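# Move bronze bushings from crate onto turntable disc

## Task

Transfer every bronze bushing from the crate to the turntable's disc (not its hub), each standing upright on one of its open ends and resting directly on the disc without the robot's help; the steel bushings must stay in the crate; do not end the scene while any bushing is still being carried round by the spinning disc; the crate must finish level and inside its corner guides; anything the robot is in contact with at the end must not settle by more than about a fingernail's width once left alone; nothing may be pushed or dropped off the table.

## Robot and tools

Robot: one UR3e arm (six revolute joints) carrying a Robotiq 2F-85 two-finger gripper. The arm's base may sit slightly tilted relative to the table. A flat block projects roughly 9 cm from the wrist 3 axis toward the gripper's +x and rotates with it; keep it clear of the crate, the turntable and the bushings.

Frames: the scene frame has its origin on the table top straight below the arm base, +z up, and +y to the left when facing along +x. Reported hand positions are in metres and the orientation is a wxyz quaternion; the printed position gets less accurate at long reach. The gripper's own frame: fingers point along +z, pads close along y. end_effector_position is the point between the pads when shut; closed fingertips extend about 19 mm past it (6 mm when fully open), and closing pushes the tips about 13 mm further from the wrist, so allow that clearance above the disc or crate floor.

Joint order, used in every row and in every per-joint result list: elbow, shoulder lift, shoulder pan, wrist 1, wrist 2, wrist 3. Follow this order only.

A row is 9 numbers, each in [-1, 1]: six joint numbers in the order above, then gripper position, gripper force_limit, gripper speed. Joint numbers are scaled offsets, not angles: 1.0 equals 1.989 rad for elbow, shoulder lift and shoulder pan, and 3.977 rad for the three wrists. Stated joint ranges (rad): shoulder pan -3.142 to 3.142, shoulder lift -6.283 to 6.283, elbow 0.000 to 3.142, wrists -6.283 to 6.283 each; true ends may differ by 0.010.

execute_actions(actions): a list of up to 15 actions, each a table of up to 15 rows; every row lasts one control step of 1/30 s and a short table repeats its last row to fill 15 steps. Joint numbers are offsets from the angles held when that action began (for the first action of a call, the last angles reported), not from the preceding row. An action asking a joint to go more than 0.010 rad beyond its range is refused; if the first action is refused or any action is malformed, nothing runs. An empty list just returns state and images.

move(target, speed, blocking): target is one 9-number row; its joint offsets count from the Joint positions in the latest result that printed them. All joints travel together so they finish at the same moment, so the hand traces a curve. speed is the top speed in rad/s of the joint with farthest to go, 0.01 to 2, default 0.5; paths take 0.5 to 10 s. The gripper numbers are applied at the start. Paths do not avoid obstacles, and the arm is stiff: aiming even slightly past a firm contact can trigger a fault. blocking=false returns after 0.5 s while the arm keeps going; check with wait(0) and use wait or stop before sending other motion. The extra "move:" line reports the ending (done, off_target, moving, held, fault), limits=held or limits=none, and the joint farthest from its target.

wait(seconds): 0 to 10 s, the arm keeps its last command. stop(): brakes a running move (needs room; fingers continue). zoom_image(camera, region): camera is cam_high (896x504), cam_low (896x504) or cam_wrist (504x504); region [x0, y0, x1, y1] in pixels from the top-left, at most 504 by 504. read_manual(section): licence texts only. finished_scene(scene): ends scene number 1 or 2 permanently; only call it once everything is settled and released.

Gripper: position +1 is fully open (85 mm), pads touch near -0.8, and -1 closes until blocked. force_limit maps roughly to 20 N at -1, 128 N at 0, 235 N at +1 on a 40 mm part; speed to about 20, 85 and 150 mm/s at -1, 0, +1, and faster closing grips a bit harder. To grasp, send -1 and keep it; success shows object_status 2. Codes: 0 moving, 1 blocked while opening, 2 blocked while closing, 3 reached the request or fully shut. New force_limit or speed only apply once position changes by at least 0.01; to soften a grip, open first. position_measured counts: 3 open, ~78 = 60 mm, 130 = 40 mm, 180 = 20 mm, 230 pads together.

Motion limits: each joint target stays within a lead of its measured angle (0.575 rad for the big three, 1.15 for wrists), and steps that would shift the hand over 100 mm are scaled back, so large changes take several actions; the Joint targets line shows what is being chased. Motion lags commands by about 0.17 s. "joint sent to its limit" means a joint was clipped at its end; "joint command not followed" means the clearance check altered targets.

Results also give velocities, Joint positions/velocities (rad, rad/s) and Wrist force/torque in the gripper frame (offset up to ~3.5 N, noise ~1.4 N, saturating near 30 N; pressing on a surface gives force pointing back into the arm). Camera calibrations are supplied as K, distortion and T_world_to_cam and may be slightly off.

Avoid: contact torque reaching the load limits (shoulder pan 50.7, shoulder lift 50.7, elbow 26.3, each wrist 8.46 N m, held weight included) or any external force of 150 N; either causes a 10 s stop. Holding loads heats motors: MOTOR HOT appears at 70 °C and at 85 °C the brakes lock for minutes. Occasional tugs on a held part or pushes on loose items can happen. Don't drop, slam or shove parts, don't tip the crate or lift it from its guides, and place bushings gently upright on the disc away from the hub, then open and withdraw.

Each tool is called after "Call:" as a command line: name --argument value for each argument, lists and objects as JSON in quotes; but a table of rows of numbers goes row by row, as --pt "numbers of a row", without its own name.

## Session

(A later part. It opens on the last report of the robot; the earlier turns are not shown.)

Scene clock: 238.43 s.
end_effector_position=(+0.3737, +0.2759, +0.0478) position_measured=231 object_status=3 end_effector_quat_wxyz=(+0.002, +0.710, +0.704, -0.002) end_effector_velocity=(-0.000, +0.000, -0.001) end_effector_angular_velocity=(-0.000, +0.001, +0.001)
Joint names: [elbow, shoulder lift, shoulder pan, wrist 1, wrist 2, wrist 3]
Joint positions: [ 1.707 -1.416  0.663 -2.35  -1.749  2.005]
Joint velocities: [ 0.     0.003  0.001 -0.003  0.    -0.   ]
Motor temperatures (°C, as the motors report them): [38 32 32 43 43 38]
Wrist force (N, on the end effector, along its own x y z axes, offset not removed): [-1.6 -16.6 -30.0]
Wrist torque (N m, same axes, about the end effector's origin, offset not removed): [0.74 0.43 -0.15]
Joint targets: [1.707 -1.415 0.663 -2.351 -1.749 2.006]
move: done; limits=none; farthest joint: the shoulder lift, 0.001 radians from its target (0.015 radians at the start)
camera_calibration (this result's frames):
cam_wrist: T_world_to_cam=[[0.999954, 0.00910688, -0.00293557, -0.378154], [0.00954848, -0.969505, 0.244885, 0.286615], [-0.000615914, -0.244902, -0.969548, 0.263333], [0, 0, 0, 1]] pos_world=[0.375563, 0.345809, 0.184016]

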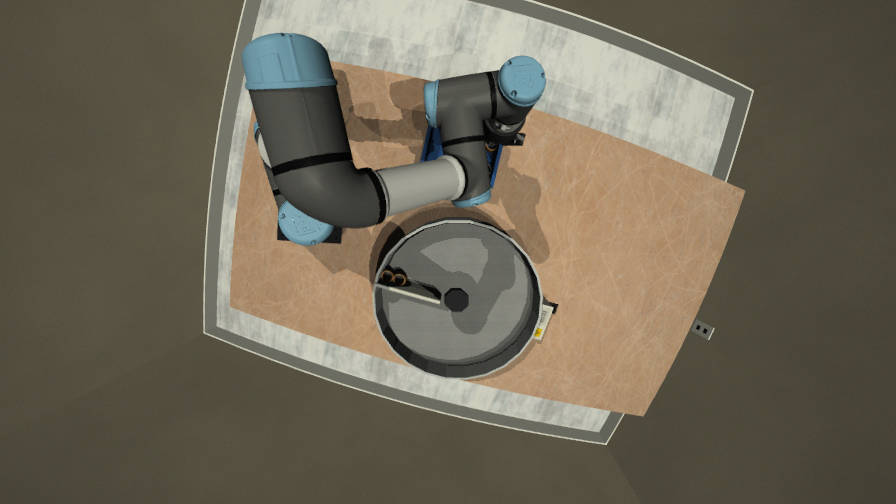

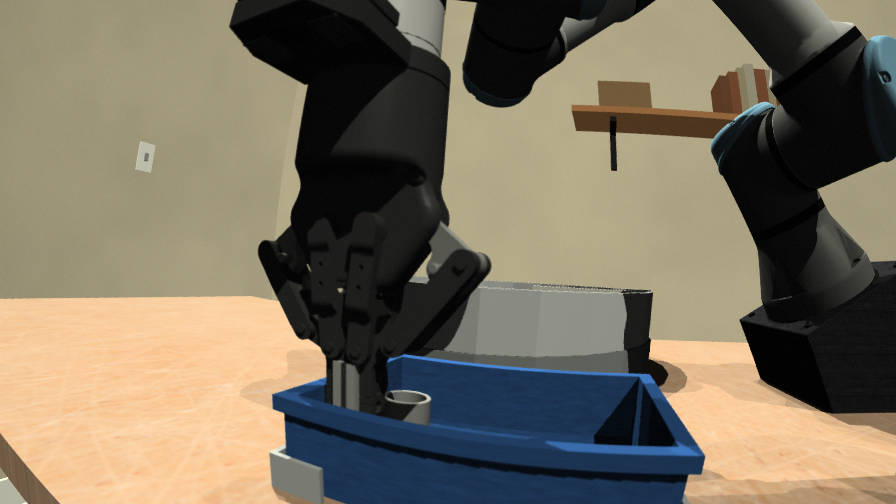

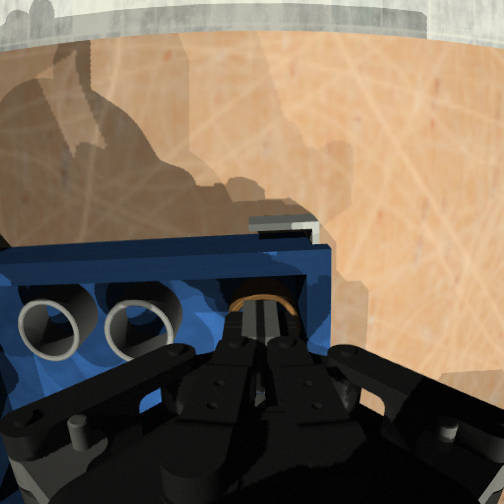

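Call:
move --target '[-0.0012,-0.0026,0.0006,0.0019,0,0,-1,-0.5,0.5]' --speed 0.03

Call:
move --target '[0.029,-0.015,0.0074,-0.0073,0.0018,0.0033,-1,-0.5,0.5]' --speed 0.04

Scene clock: 243.37 s.
end_effector_position=(+0.3735, +0.2760, +0.0495) position_measured=231 object_status=3 end_effector_quat_wxyz=(+0.002, +0.710, +0.704, -0.003) end_effector_velocity=(-0.000, +0.000, +0.001) end_effector_angular_velocity=(+0.001, +0.000, +0.000)
Joint names: [elbow, shoulder lift, shoulder pan, wrist 1, wrist 2, wrist 3]
Joint positions: [ 1.704 -1.42   0.664 -2.343 -1.749  2.006]
Joint velocities: [-0.    -0.003  0.     0.003  0.001  0.   ]
Motor temperatures (°C, as the motors report them): [38 32 32 43 43 38]
Wrist force (N, on the end effector, along its own x y z axes, offset not removed): [1.1 2.4 -2.4]
Wrist torque (N m, same axes, about the end effector's origin, offset not removed): [0.27 -0.18 0.06]
Joint targets: [1.704 -1.421 0.665 -2.343 -1.749 2.005]
move: done; limits=none; farthest joint: the shoulder lift, 0.001 radians from its target (0.006 radians at the start)
camera_calibration (this result's frames):
cam_wrist: T_world_to_cam=[[0.999942, 0.0100955, -0.00365232, -0.378176], [0.0106824, -0.969515, 0.2448, 0.285832], [-0.0010696, -0.244825, -0.969567, 0.26515], [0, 0, 0, 1]] pos_world=[0.375384, 0.345852, 0.185727]

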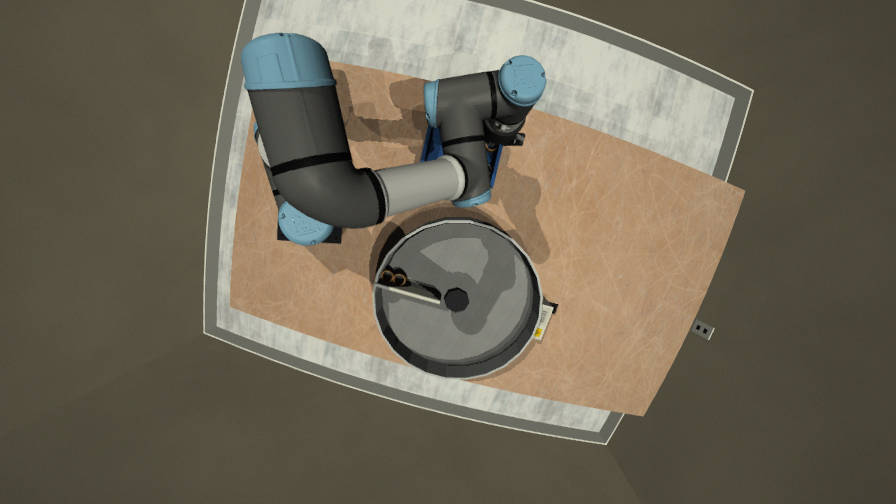

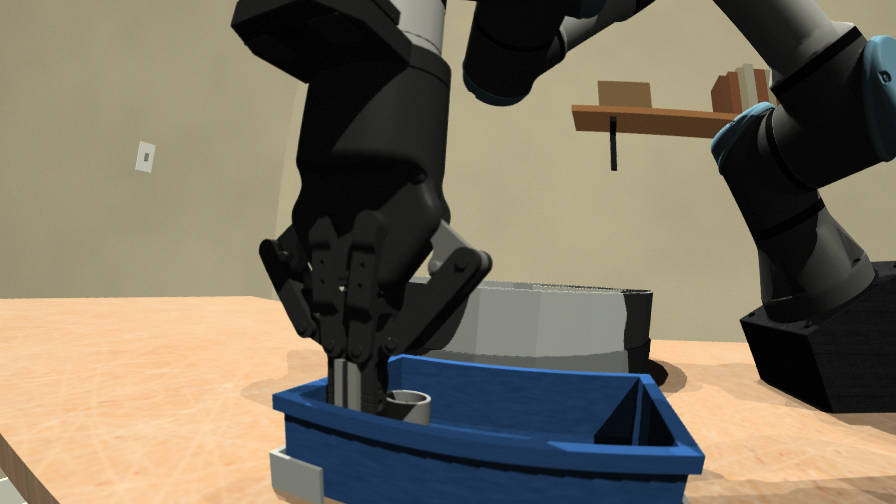

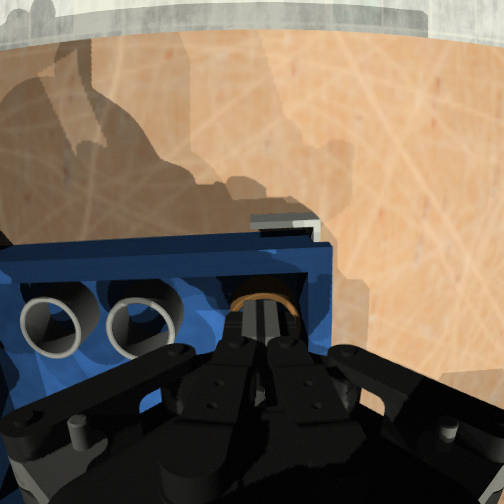

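Scene clock: 245.17 s.
end_effector_position=(+0.3603, +0.2787, +0.0514) position_measured=231 object_status=3 end_effector_quat_wxyz=(-0.004, +0.710, +0.704, +0.001) end_effector_velocity=(-0.000, -0.000, +0.000) end_effector_angular_velocity=(+0.001, -0.001, -0.000)
Joint names: [elbow, shoulder lift, shoulder pan, wrist 1, wrist 2, wrist 3]
Joint positions: [ 1.762 -1.45   0.679 -2.372 -1.742  2.019]
Joint velocities: [ 0.002 -0.001  0.    -0.001  0.     0.   ]
Motor temperatures (°C, as the motors report them): [38 32 32 43 43 38]
Wrist force (N, on the end effector, along its own x y z axes, offset not removed): [-0.1 0.9 0.3]
Wrist torque (N m, same axes, about the end effector's origin, offset not removed): [0.07 0.01 0.03]
Joint targets: [1.762 -1.450 0.679 -2.372 -1.742 2.019]
move: done; limits=none; farthest joint: the wrist 3, 0.001 radians from its target (0.014 radians at the start)
camera_calibration (this result's frames):
cam_wrist: T_world_to_cam=[[0.999934, 0.00959188, -0.00629218, -0.364716], [0.0107862, -0.972888, 0.231024, 0.289716], [-0.00390563, -0.231076, -0.972928, 0.264974], [0, 0, 0, 1]] pos_world=[0.362602, 0.346589, 0.188574]

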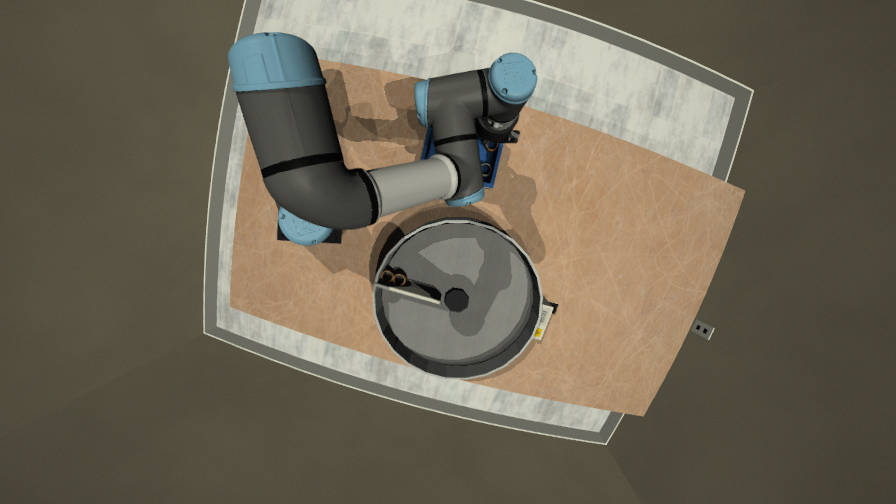

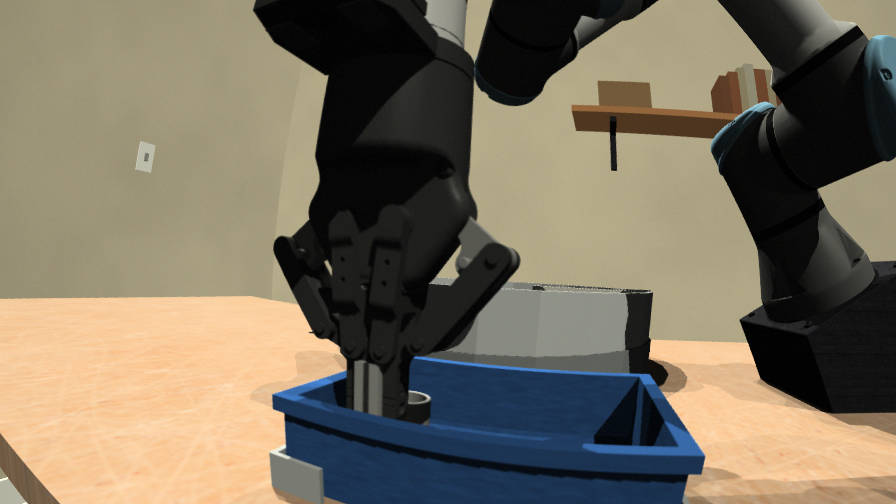

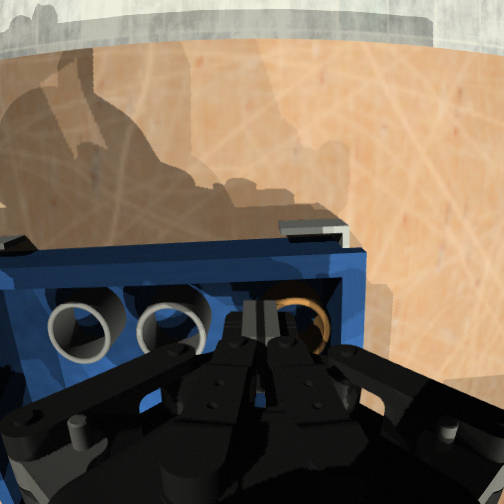

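Call:
move --target '[-0.0012,-0.0026,0.0006,0.0019,0,0,-1,-0.5,0.5]' --speed 0.05

Call:
move --target '[-0.029,0.015,-0.0074,0.0073,-0.0018,-0.0033,-1,-0.5,0.5]' --speed 0.06

Call:
move --target '[0.0018,0.004,-0.0009,-0.0029,0,0,-1,-0.5,0.5]' --speed 0.03

Scene clock: 253.10 s.
end_effector_position=(+0.3602, +0.2788, +0.0533) position_measured=231 object_status=3 end_effector_quat_wxyz=(-0.005, +0.710, +0.704, +0.002) end_effector_velocity=(-0.001, -0.000, +0.000) end_effector_angular_velocity=(-0.001, +0.002, +0.001)
Joint names: [elbow, shoulder lift, shoulder pan, wrist 1, wrist 2, wrist 3]
Joint positions: [ 1.76  -1.455  0.68  -2.365 -1.742  2.019]
Joint velocities: [ 0.001 -0.002  0.     0.003 -0.    -0.   ]
Motor temperatures (°C, as the motors report them): [38 32 32 43 43 38]
Wrist force (N, on the end effector, along its own x y z axes, offset not removed): [1.3 1.0 0.9]
Wrist torque (N m, same axes, about the end effector's origin, offset not removed): [0.11 -0.25 0.01]
Joint targets: [1.759 -1.455 0.680 -2.364 -1.742 2.019]
move: done; limits=none; farthest joint: the shoulder pan, 0.000 radians from its target (0.001 radians at the start)
camera_calibration (this result's frames):
cam_wrist: T_world_to_cam=[[0.999924, 0.010543, -0.00636158, -0.364917], [0.0117254, -0.973014, 0.230447, 0.289165], [-0.00376031, -0.230504, -0.973064, 0.266634], [0, 0, 0, 1]] pos_world=[0.362502, 0.346669, 0.190493]

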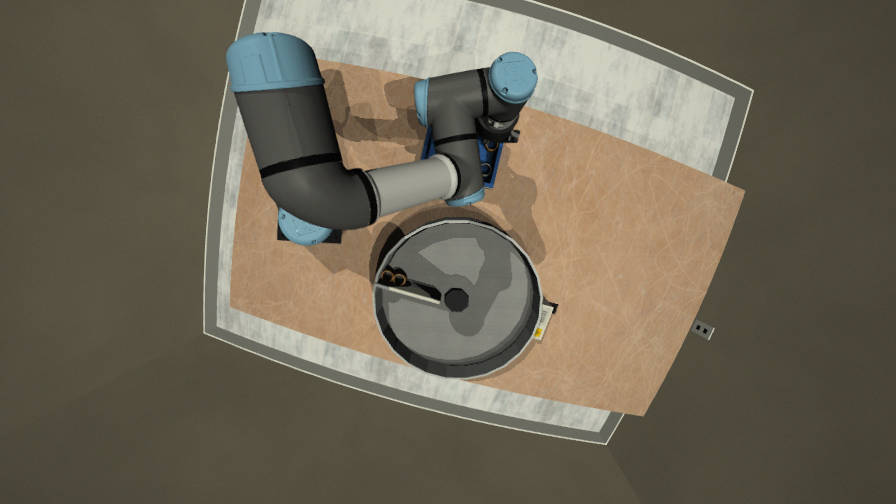

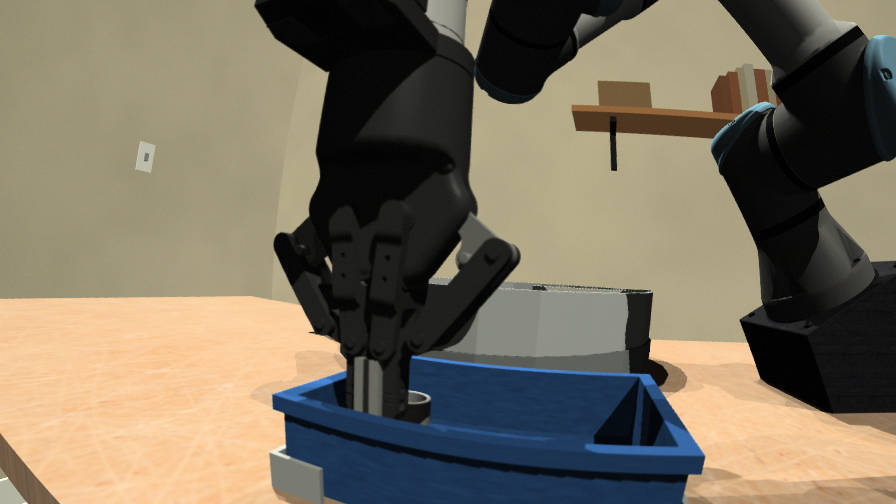

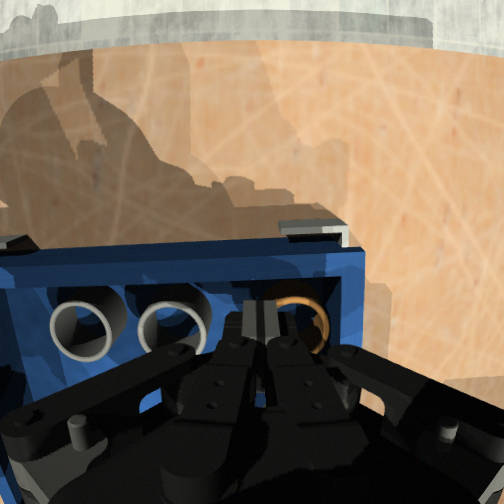

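Scene clock: 254.47 s.
end_effector_position=(+0.3734, +0.2762, +0.0515) position_measured=231 object_status=3 end_effector_quat_wxyz=(+0.001, +0.710, +0.705, -0.002) end_effector_velocity=(+0.000, -0.000, -0.000) end_effector_angular_velocity=(-0.001, +0.001, +0.000)
Joint names: [elbow, shoulder lift, shoulder pan, wrist 1, wrist 2, wrist 3]
Joint positions: [ 1.702 -1.425  0.666 -2.336 -1.749  2.006]
Joint velocities: [-0.002  0.002 -0.     0.001 -0.    -0.001]
Motor temperatures (°C, as the motors report them): [38 32 32 43 43 38]
Wrist force (N, on the end effector, along its own x y z axes, offset not removed): [1.2 1.7 -0.3]
Wrist torque (N m, same axes, about the end effector's origin, offset not removed): [0.21 -0.23 0.03]
Joint targets: [1.702 -1.425 0.665 -2.336 -1.749 2.006]
move: done; limits=none; farthest joint: the shoulder pan, 0.000 radians from its target (0.015 radians at the start)
camera_calibration (this result's frames):
cam_wrist: T_world_to_cam=[[0.999932, 0.0110448, -0.00372076, -0.378371], [0.0116191, -0.969649, 0.244223, 0.285241], [-0.000910432, -0.24425, -0.969712, 0.266859], [0, 0, 0, 1]] pos_world=[0.375274, 0.345943, 0.187706]

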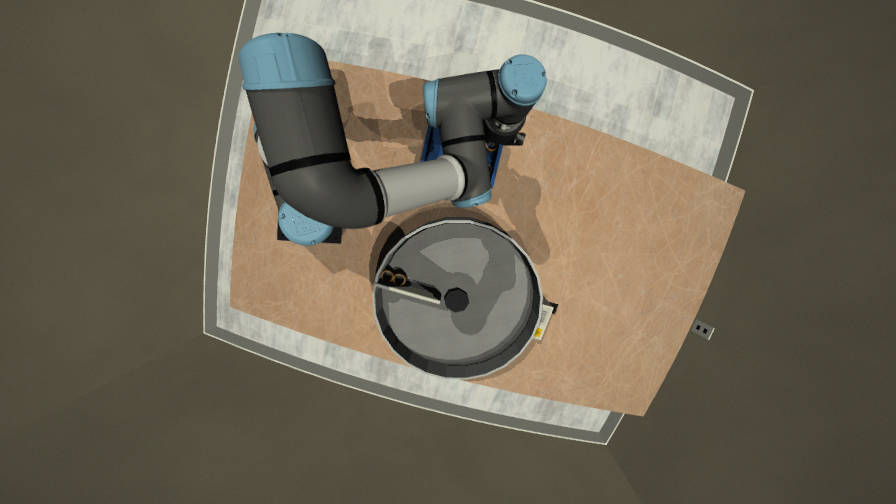

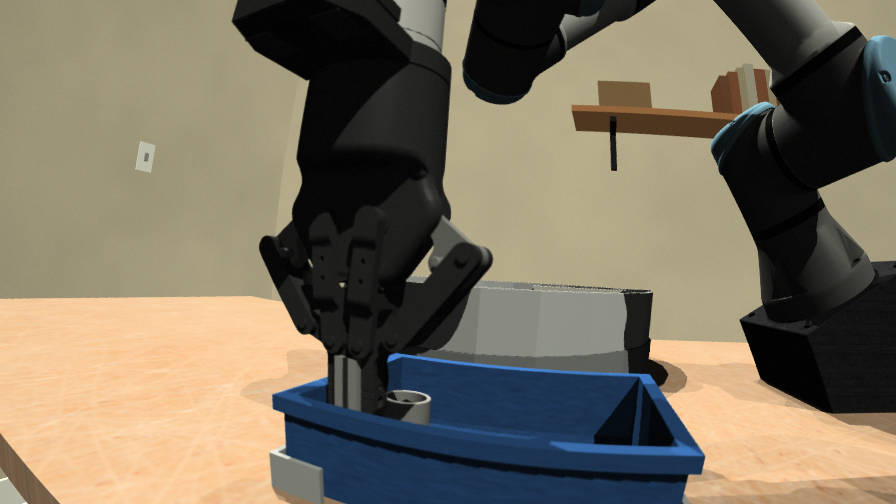

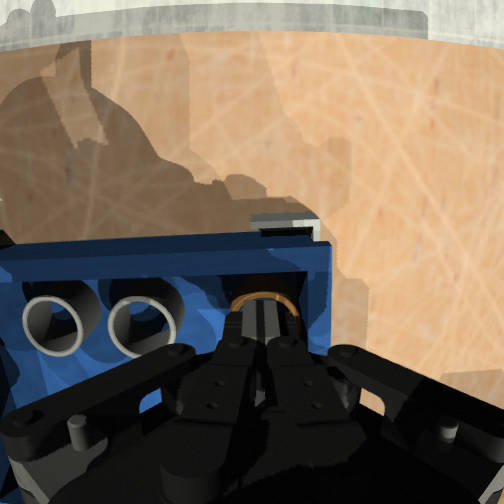

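Scene clock: 255.23 s.
end_effector_position=(+0.3736, +0.2760, +0.0486) position_measured=231 object_status=3 end_effector_quat_wxyz=(+0.002, +0.710, +0.704, -0.003) end_effector_velocity=(-0.000, -0.001, -0.001) end_effector_angular_velocity=(-0.002, +0.002, -0.001)
Joint names: [elbow, shoulder lift, shoulder pan, wrist 1, wrist 2, wrist 3]
Joint positions: [ 1.706 -1.418  0.664 -2.347 -1.749  2.006]
Joint velocities: [ 0.002  0.002 -0.002 -0.003  0.     0.   ]
Motor temperatures (°C, as the motors report them): [38 32 32 43 43 38]
Wrist force (N, on the end effector, along its own x y z axes, offset not removed): [-0.7 -9.9 -30.0]
Wrist torque (N m, same axes, about the end effector's origin, offset not removed): [0.62 0.03 -0.09]
Joint targets: [1.706 -1.417 0.664 -2.347 -1.749 2.006]
move: done; limits=none; farthest joint: the shoulder lift, 0.001 radians from its target (0.008 radians at the start)
camera_calibration (this result's frames):
cam_wrist: T_world_to_cam=[[0.999949, 0.0095565, -0.00324065, -0.378159], [0.0100591, -0.96952, 0.244804, 0.286288], [-0.000802405, -0.244824, -0.969567, 0.264172], [0, 0, 0, 1]] pos_world=[0.375472, 0.345851, 0.184823]

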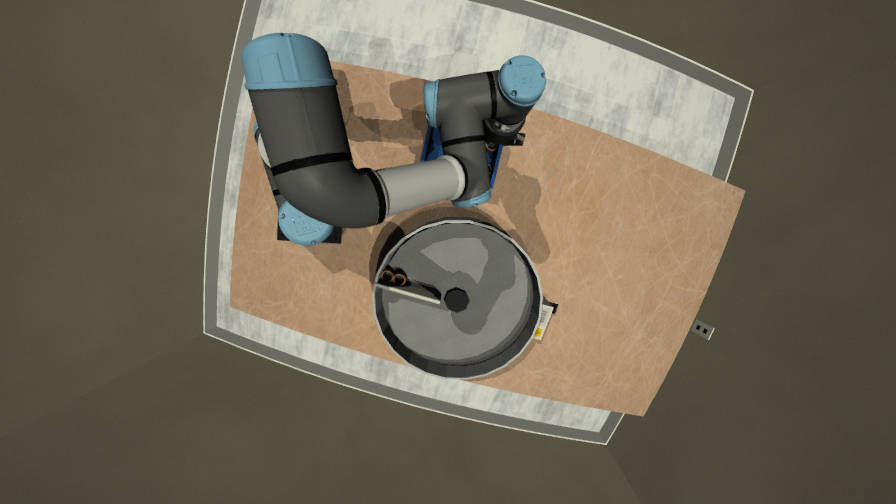

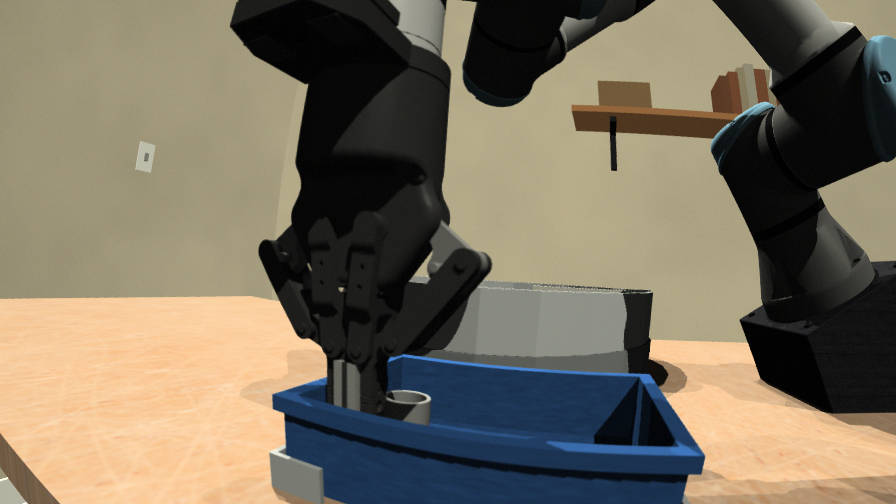

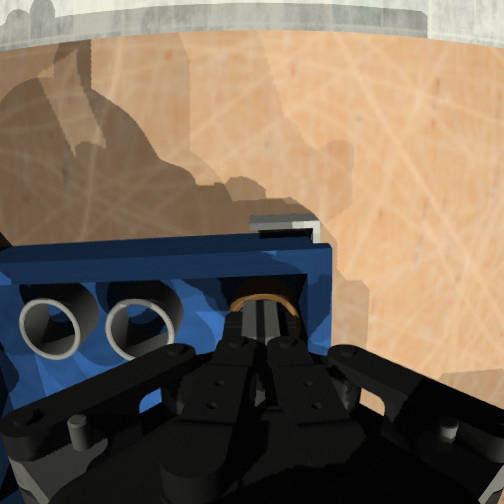

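Pressing now. Drag with a downward bias cancelling the 2 mm rise.

Call:
move --target '[0.0277,-0.0117,0.0062,-0.0091,0.0018,0.0033,-1,-0.5,0.5]' --speed 0.03

Scene clock: 260.50 s.
end_effector_position=(+0.3622, +0.2787, +0.0491) position_measured=231 object_status=3 end_effector_quat_wxyz=(-0.003, +0.711, +0.703, +0.003) end_effector_velocity=(-0.000, -0.000, +0.000) end_effector_angular_velocity=(+0.000, -0.000, -0.001)
Joint names: [elbow, shoulder lift, shoulder pan, wrist 1, wrist 2, wrist 3]
Joint positions: [ 1.76  -1.441  0.676 -2.383 -1.742  2.019]
Joint velocities: [ 0.002 -0.001 -0.001 -0.001  0.     0.   ]
Motor temperatures (°C, as the motors report them): [38 32 32 43 43 38]
Wrist force (N, on the end effector, along its own x y z axes, offset not removed): [0.4 2.1 0.2]
Wrist torque (N m, same axes, about the end effector's origin, offset not removed): [0.21 -0.13 0.00]
Joint targets: [1.761 -1.441 0.676 -2.383 -1.742 2.019]
move: done; limits=none; farthest joint: the elbow, 0.001 radians from its target (0.055 radians at the start)
camera_calibration (this result's frames):
cam_wrist: T_world_to_cam=[[0.999975, 0.00642302, -0.00293029, -0.365983], [0.00692609, -0.97295, 0.230912, 0.291686], [-0.00136787, -0.230927, -0.97297, 0.261722], [0, 0, 0, 1]] pos_world=[0.364312, 0.346585, 0.186221]

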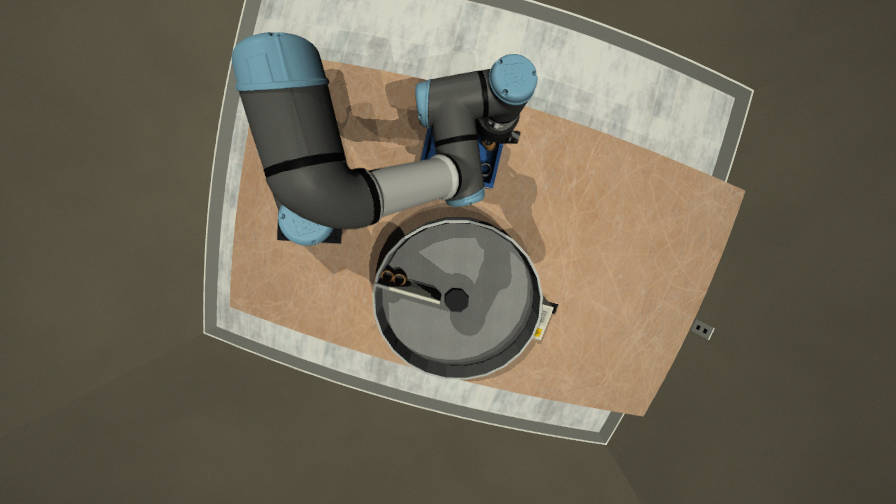

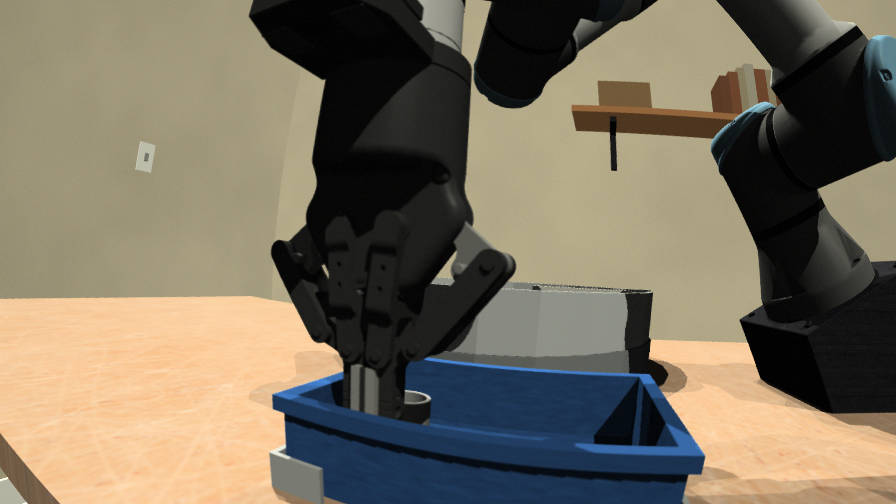

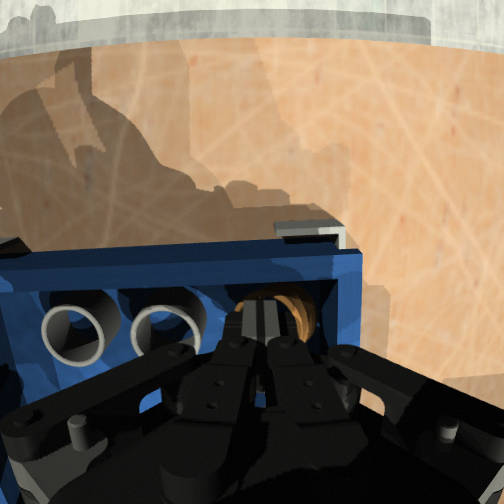

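Something changed (maybe tipped). Raise and look.

Call:
move --target '[-0.083,-0.0855,0.0277,0.0873,-0.0085,0.0098,-1,-0.5,0.5]' --speed 0.15

Scene clock: 266.53 s.
end_effector_position=(+0.3625, +0.2771, +0.1310) position_measured=231 object_status=3 end_effector_quat_wxyz=(+0.000, +0.707, +0.707, -0.000) end_effector_velocity=(+0.000, -0.000, +0.001) end_effector_angular_velocity=(-0.000, -0.001, -0.000)
Joint names: [elbow, shoulder lift, shoulder pan, wrist 1, wrist 2, wrist 3]
Joint positions: [ 1.595 -1.611  0.731 -2.036 -1.775  2.058]
Joint velocities: [-0.002 -0.001  0.     0.003 -0.     0.   ]
Motor temperatures (°C, as the motors report them): [38 32 32 43 43 38]
Wrist force (N, on the end effector, along its own x y z axes, offset not removed): [0.8 0.5 -0.1]
Wrist torque (N m, same axes, about the end effector's origin, offset not removed): [0.01 -0.15 -0.03]
Joint targets: [1.595 -1.611 0.731 -2.036 -1.775 2.058]
move: done; limits=none; farthest joint: the elbow, 0.001 radians from its target (0.166 radians at the start)
camera_calibration (this result's frames):
cam_wrist: T_world_to_cam=[[0.999845, 0.0175071, -0.00195419, -0.369146], [0.0174664, -0.970831, 0.239126, 0.265769], [0.0022892, -0.239123, -0.970987, 0.341764], [0, 0, 0, 1]] pos_world=[0.363664, 0.346203, 0.267574]

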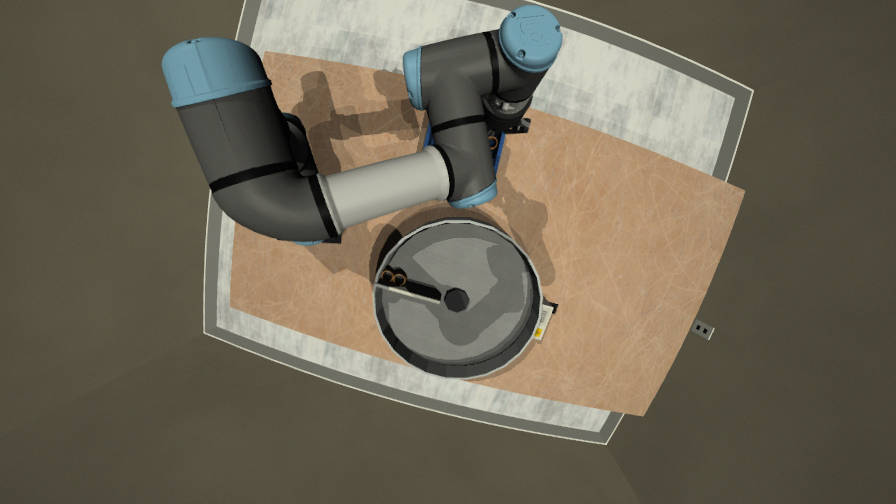

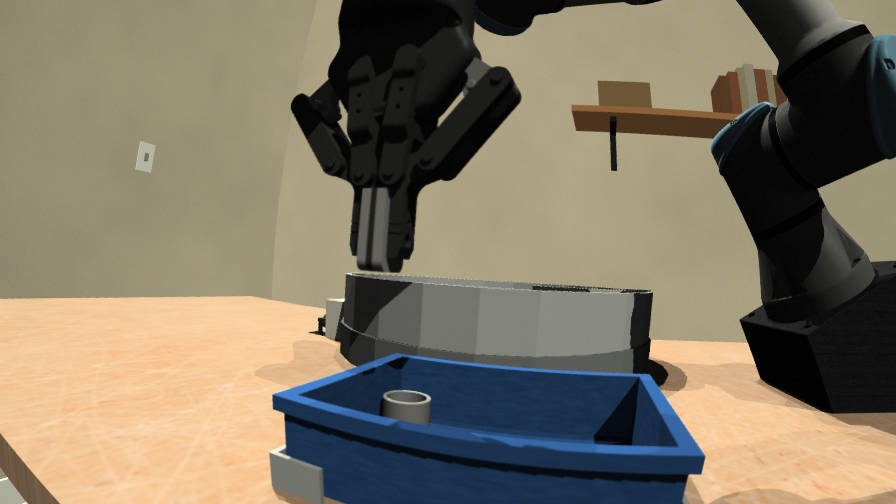

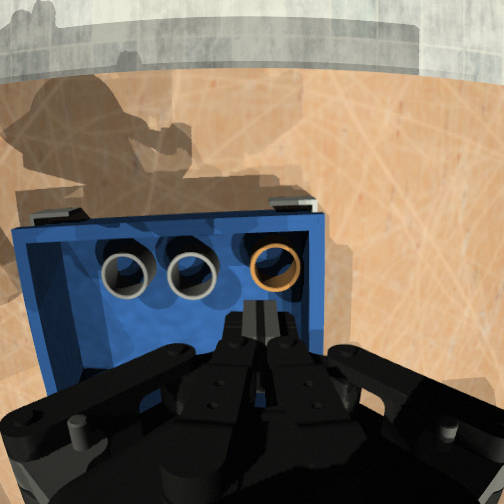

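Call:
move --target '[0.3709,-0.1262,0.0757,-0.1141,-0.0171,0.0347,-1,-0.5,0.5]' --speed 0.4

Scene clock: 284.60 s.
end_effector_position=(+0.2173, +0.2432, +0.0860) position_measured=231 object_status=3 end_effector_quat_wxyz=(+0.000, +0.707, +0.707, -0.000) end_effector_velocity=(-0.001, -0.000, -0.000) end_effector_angular_velocity=(-0.000, +0.001, +0.001)
Joint names: [elbow, shoulder lift, shoulder pan, wrist 1, wrist 2, wrist 3]
Joint positions: [ 2.333 -1.862  0.882 -2.49  -1.843  2.196]
Joint velocities: [ 0.003 -0.001  0.001 -0.001  0.     0.   ]
Motor temperatures (°C, as the motors report them): [38 32 32 43 43 38]
Wrist force (N, on the end effector, along its own x y z axes, offset not removed): [0.8 2.3 0.2]
Wrist torque (N m, same axes, about the end effector's origin, offset not removed): [0.35 -0.18 0.00]
Joint targets: [2.333 -1.862 0.882 -2.490 -1.843 2.196]
move: done; limits=none; farthest joint: the shoulder pan, 0.000 radians from its target (0.150 radians at the start)
camera_calibration (this result's frames):
cam_wrist: T_world_to_cam=[[0.999837, 0.0179933, -0.00171507, -0.223614], [0.0178803, -0.970727, 0.23952, 0.246001], [0.00264491, -0.239512, -0.97089, 0.290313], [0, 0, 0, 1]] pos_world=[0.218411, 0.312357, 0.222556]

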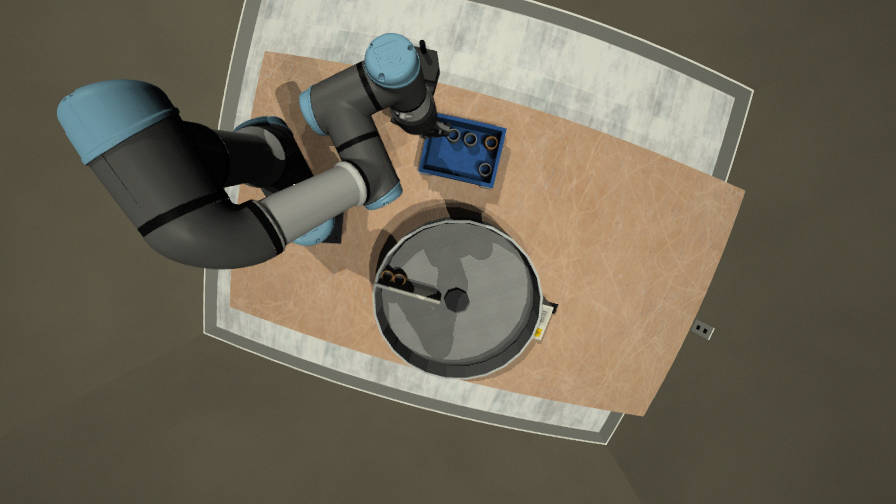

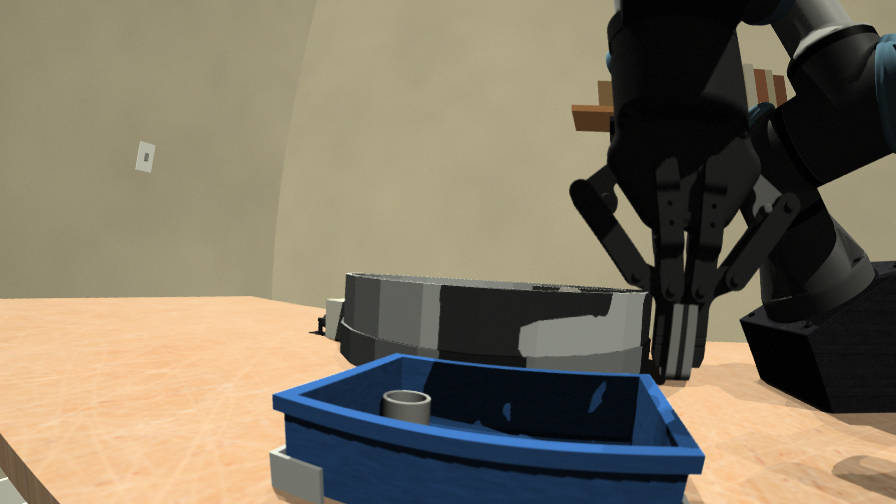

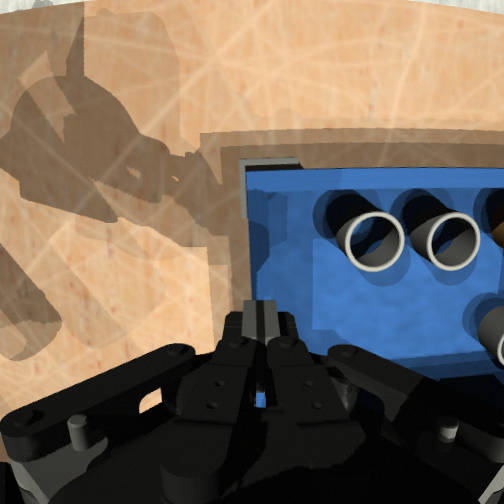

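Call:
move --target '[0.0129,0.0306,-0.0096,-0.0218,0.0021,-0.0043,-1,-0.5,0.5]' --speed 0.04

Scene clock: 292.23 s.
end_effector_position=(+0.2177, +0.2436, +0.0712) position_measured=231 object_status=3 end_effector_quat_wxyz=(-0.000, +0.707, +0.707, -0.002) end_effector_velocity=(+0.000, +0.000, -0.000) end_effector_angular_velocity=(+0.001, -0.000, +0.000)
Joint names: [elbow, shoulder lift, shoulder pan, wrist 1, wrist 2, wrist 3]
Joint positions: [ 2.358 -1.801  0.863 -2.576 -1.835  2.178]
Joint velocities: [ 0.     0.001  0.    -0.002  0.    -0.   ]
Motor temperatures (°C, as the motors report them): [38 32 32 43 43 38]
Wrist force (N, on the end effector, along its own x y z axes, offset not removed): [0.5 1.5 -0.1]
Wrist torque (N m, same axes, about the end effector's origin, offset not removed): [0.19 -0.12 0.02]
Joint targets: [2.359 -1.801 0.863 -2.576 -1.835 2.178]
move: done; limits=none; farthest joint: the shoulder pan, 0.000 radians from its target (0.019 radians at the start)
camera_calibration (this result's frames):
cam_wrist: T_world_to_cam=[[0.999816, 0.0184411, -0.00536513, -0.223824], [0.0191913, -0.970127, 0.241836, 0.249357], [-0.000745137, -0.241894, -0.970302, 0.277292], [0, 0, 0, 1]] pos_world=[0.219204, 0.313111, 0.207552]

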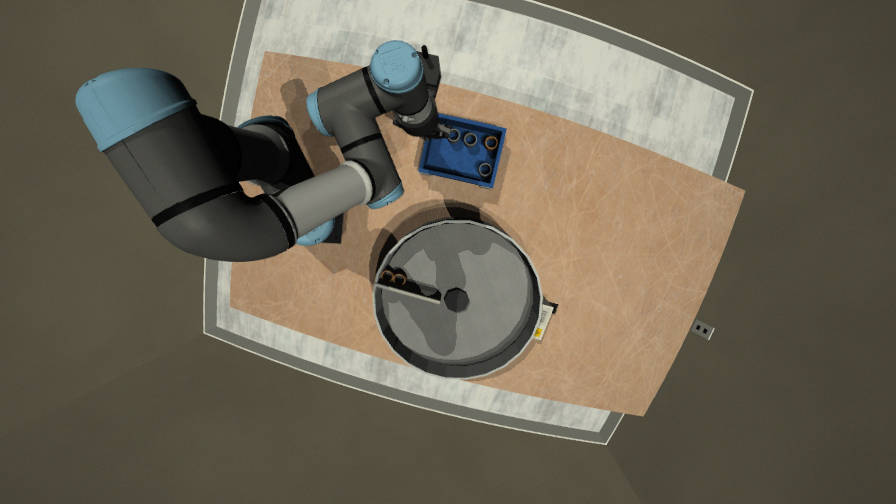

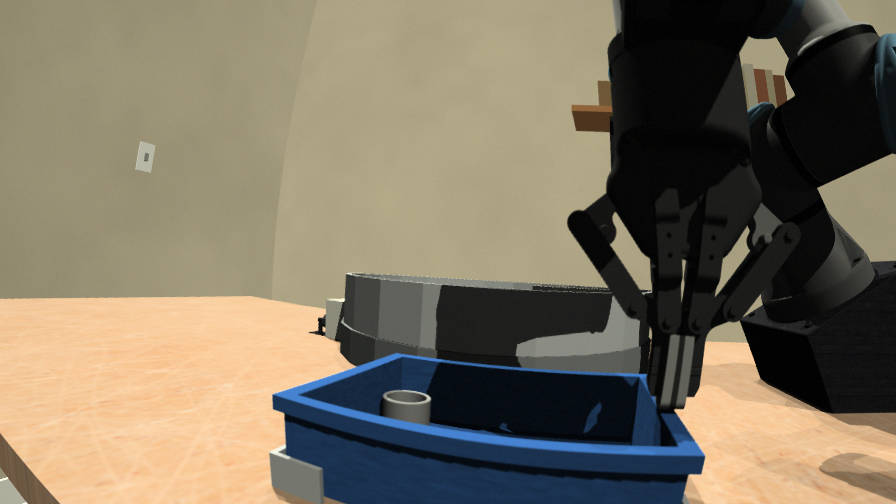

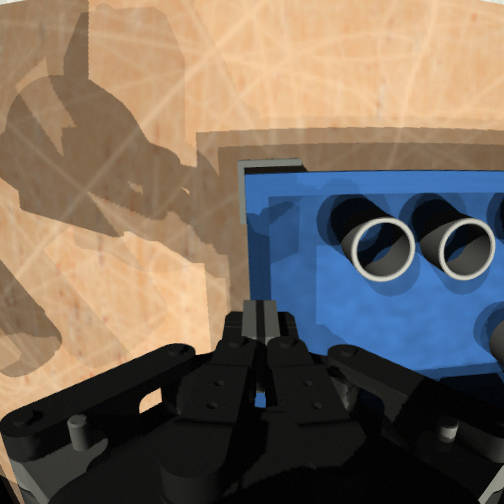

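About touching. 6 mm more.

Call:
move --target '[0.0055,0.0131,-0.0041,-0.0093,0.0009,-0.0018,-1,-0.5,0.5]' --speed 0.02

Scene clock: 305.03 s.
end_effector_position=(+0.2187, +0.2447, +0.0687) position_measured=231 object_status=3 end_effector_quat_wxyz=(-0.000, +0.707, +0.707, +0.000) end_effector_velocity=(-0.000, -0.000, -0.000) end_effector_angular_velocity=(-0.000, +0.001, +0.000)
Joint names: [elbow, shoulder lift, shoulder pan, wrist 1, wrist 2, wrist 3]
Joint positions: [ 2.364 -1.788  0.86  -2.601 -1.833  2.174]
Joint velocities: [ 0.  0.  0. -0. -0.  0.]
Motor temperatures (°C, as the motors report them): [38 32 32 43 43 38]
Wrist force (N, on the end effector, along its own x y z axes, offset not removed): [-6.1 -5.6 -23.3]
Wrist torque (N m, same axes, about the end effector's origin, offset not removed): [0.46 -0.19 0.02]
Joint targets: [2.364 -1.788 0.860 -2.601 -1.833 2.174]
FORCE FAULT: contact force on the arm reached its limit, and the arm stopped for 10 seconds. The contact can be on any part of the arm, not only on its tool. That time counts as 20 of the actions that you can send in this scene. The arm's remaining commands of this call were not run. The arm holds still and accepts commands again. Move the arm away from the contact; if what it grips holds it there, let go first. Pushing or pulling that hard again can fault the arm again.
move: fault; limits=none; farthest joint: the shoulder lift, 0.013 radians from its target (0.026 radians at the start)
camera_calibration (this result's frames):
cam_wrist: T_world_to_cam=[[0.99982, 0.0189216, -0.00150517, -0.225288], [0.0187352, -0.971013, 0.238293, 0.251516], [0.00304735, -0.238279, -0.971192, 0.273503], [0, 0, 0, 1]] pos_world=[0.219702, 0.313657, 0.20535]

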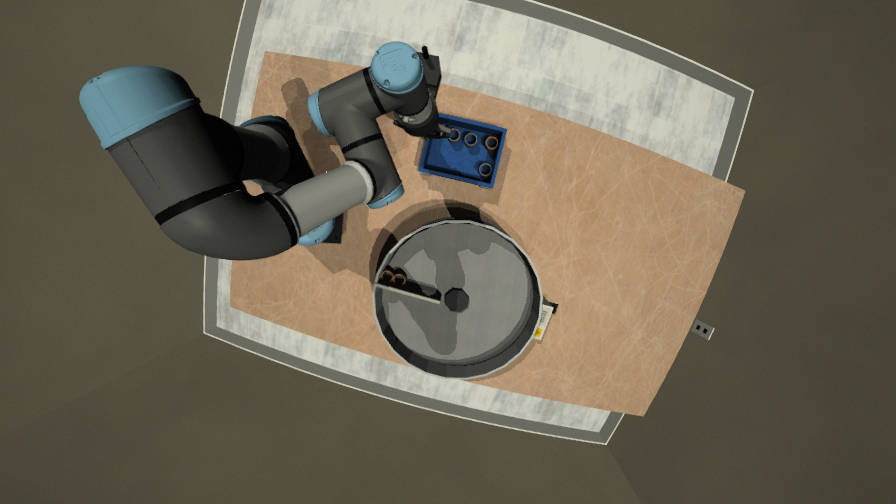

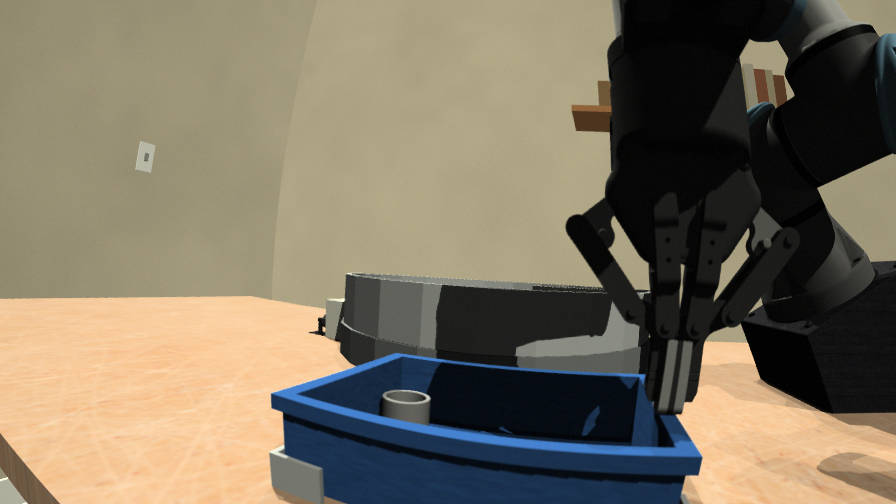

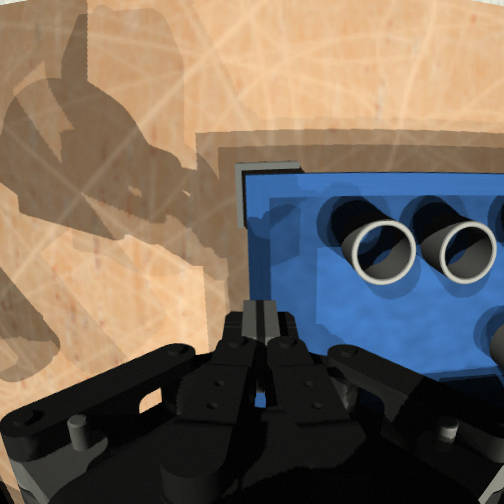

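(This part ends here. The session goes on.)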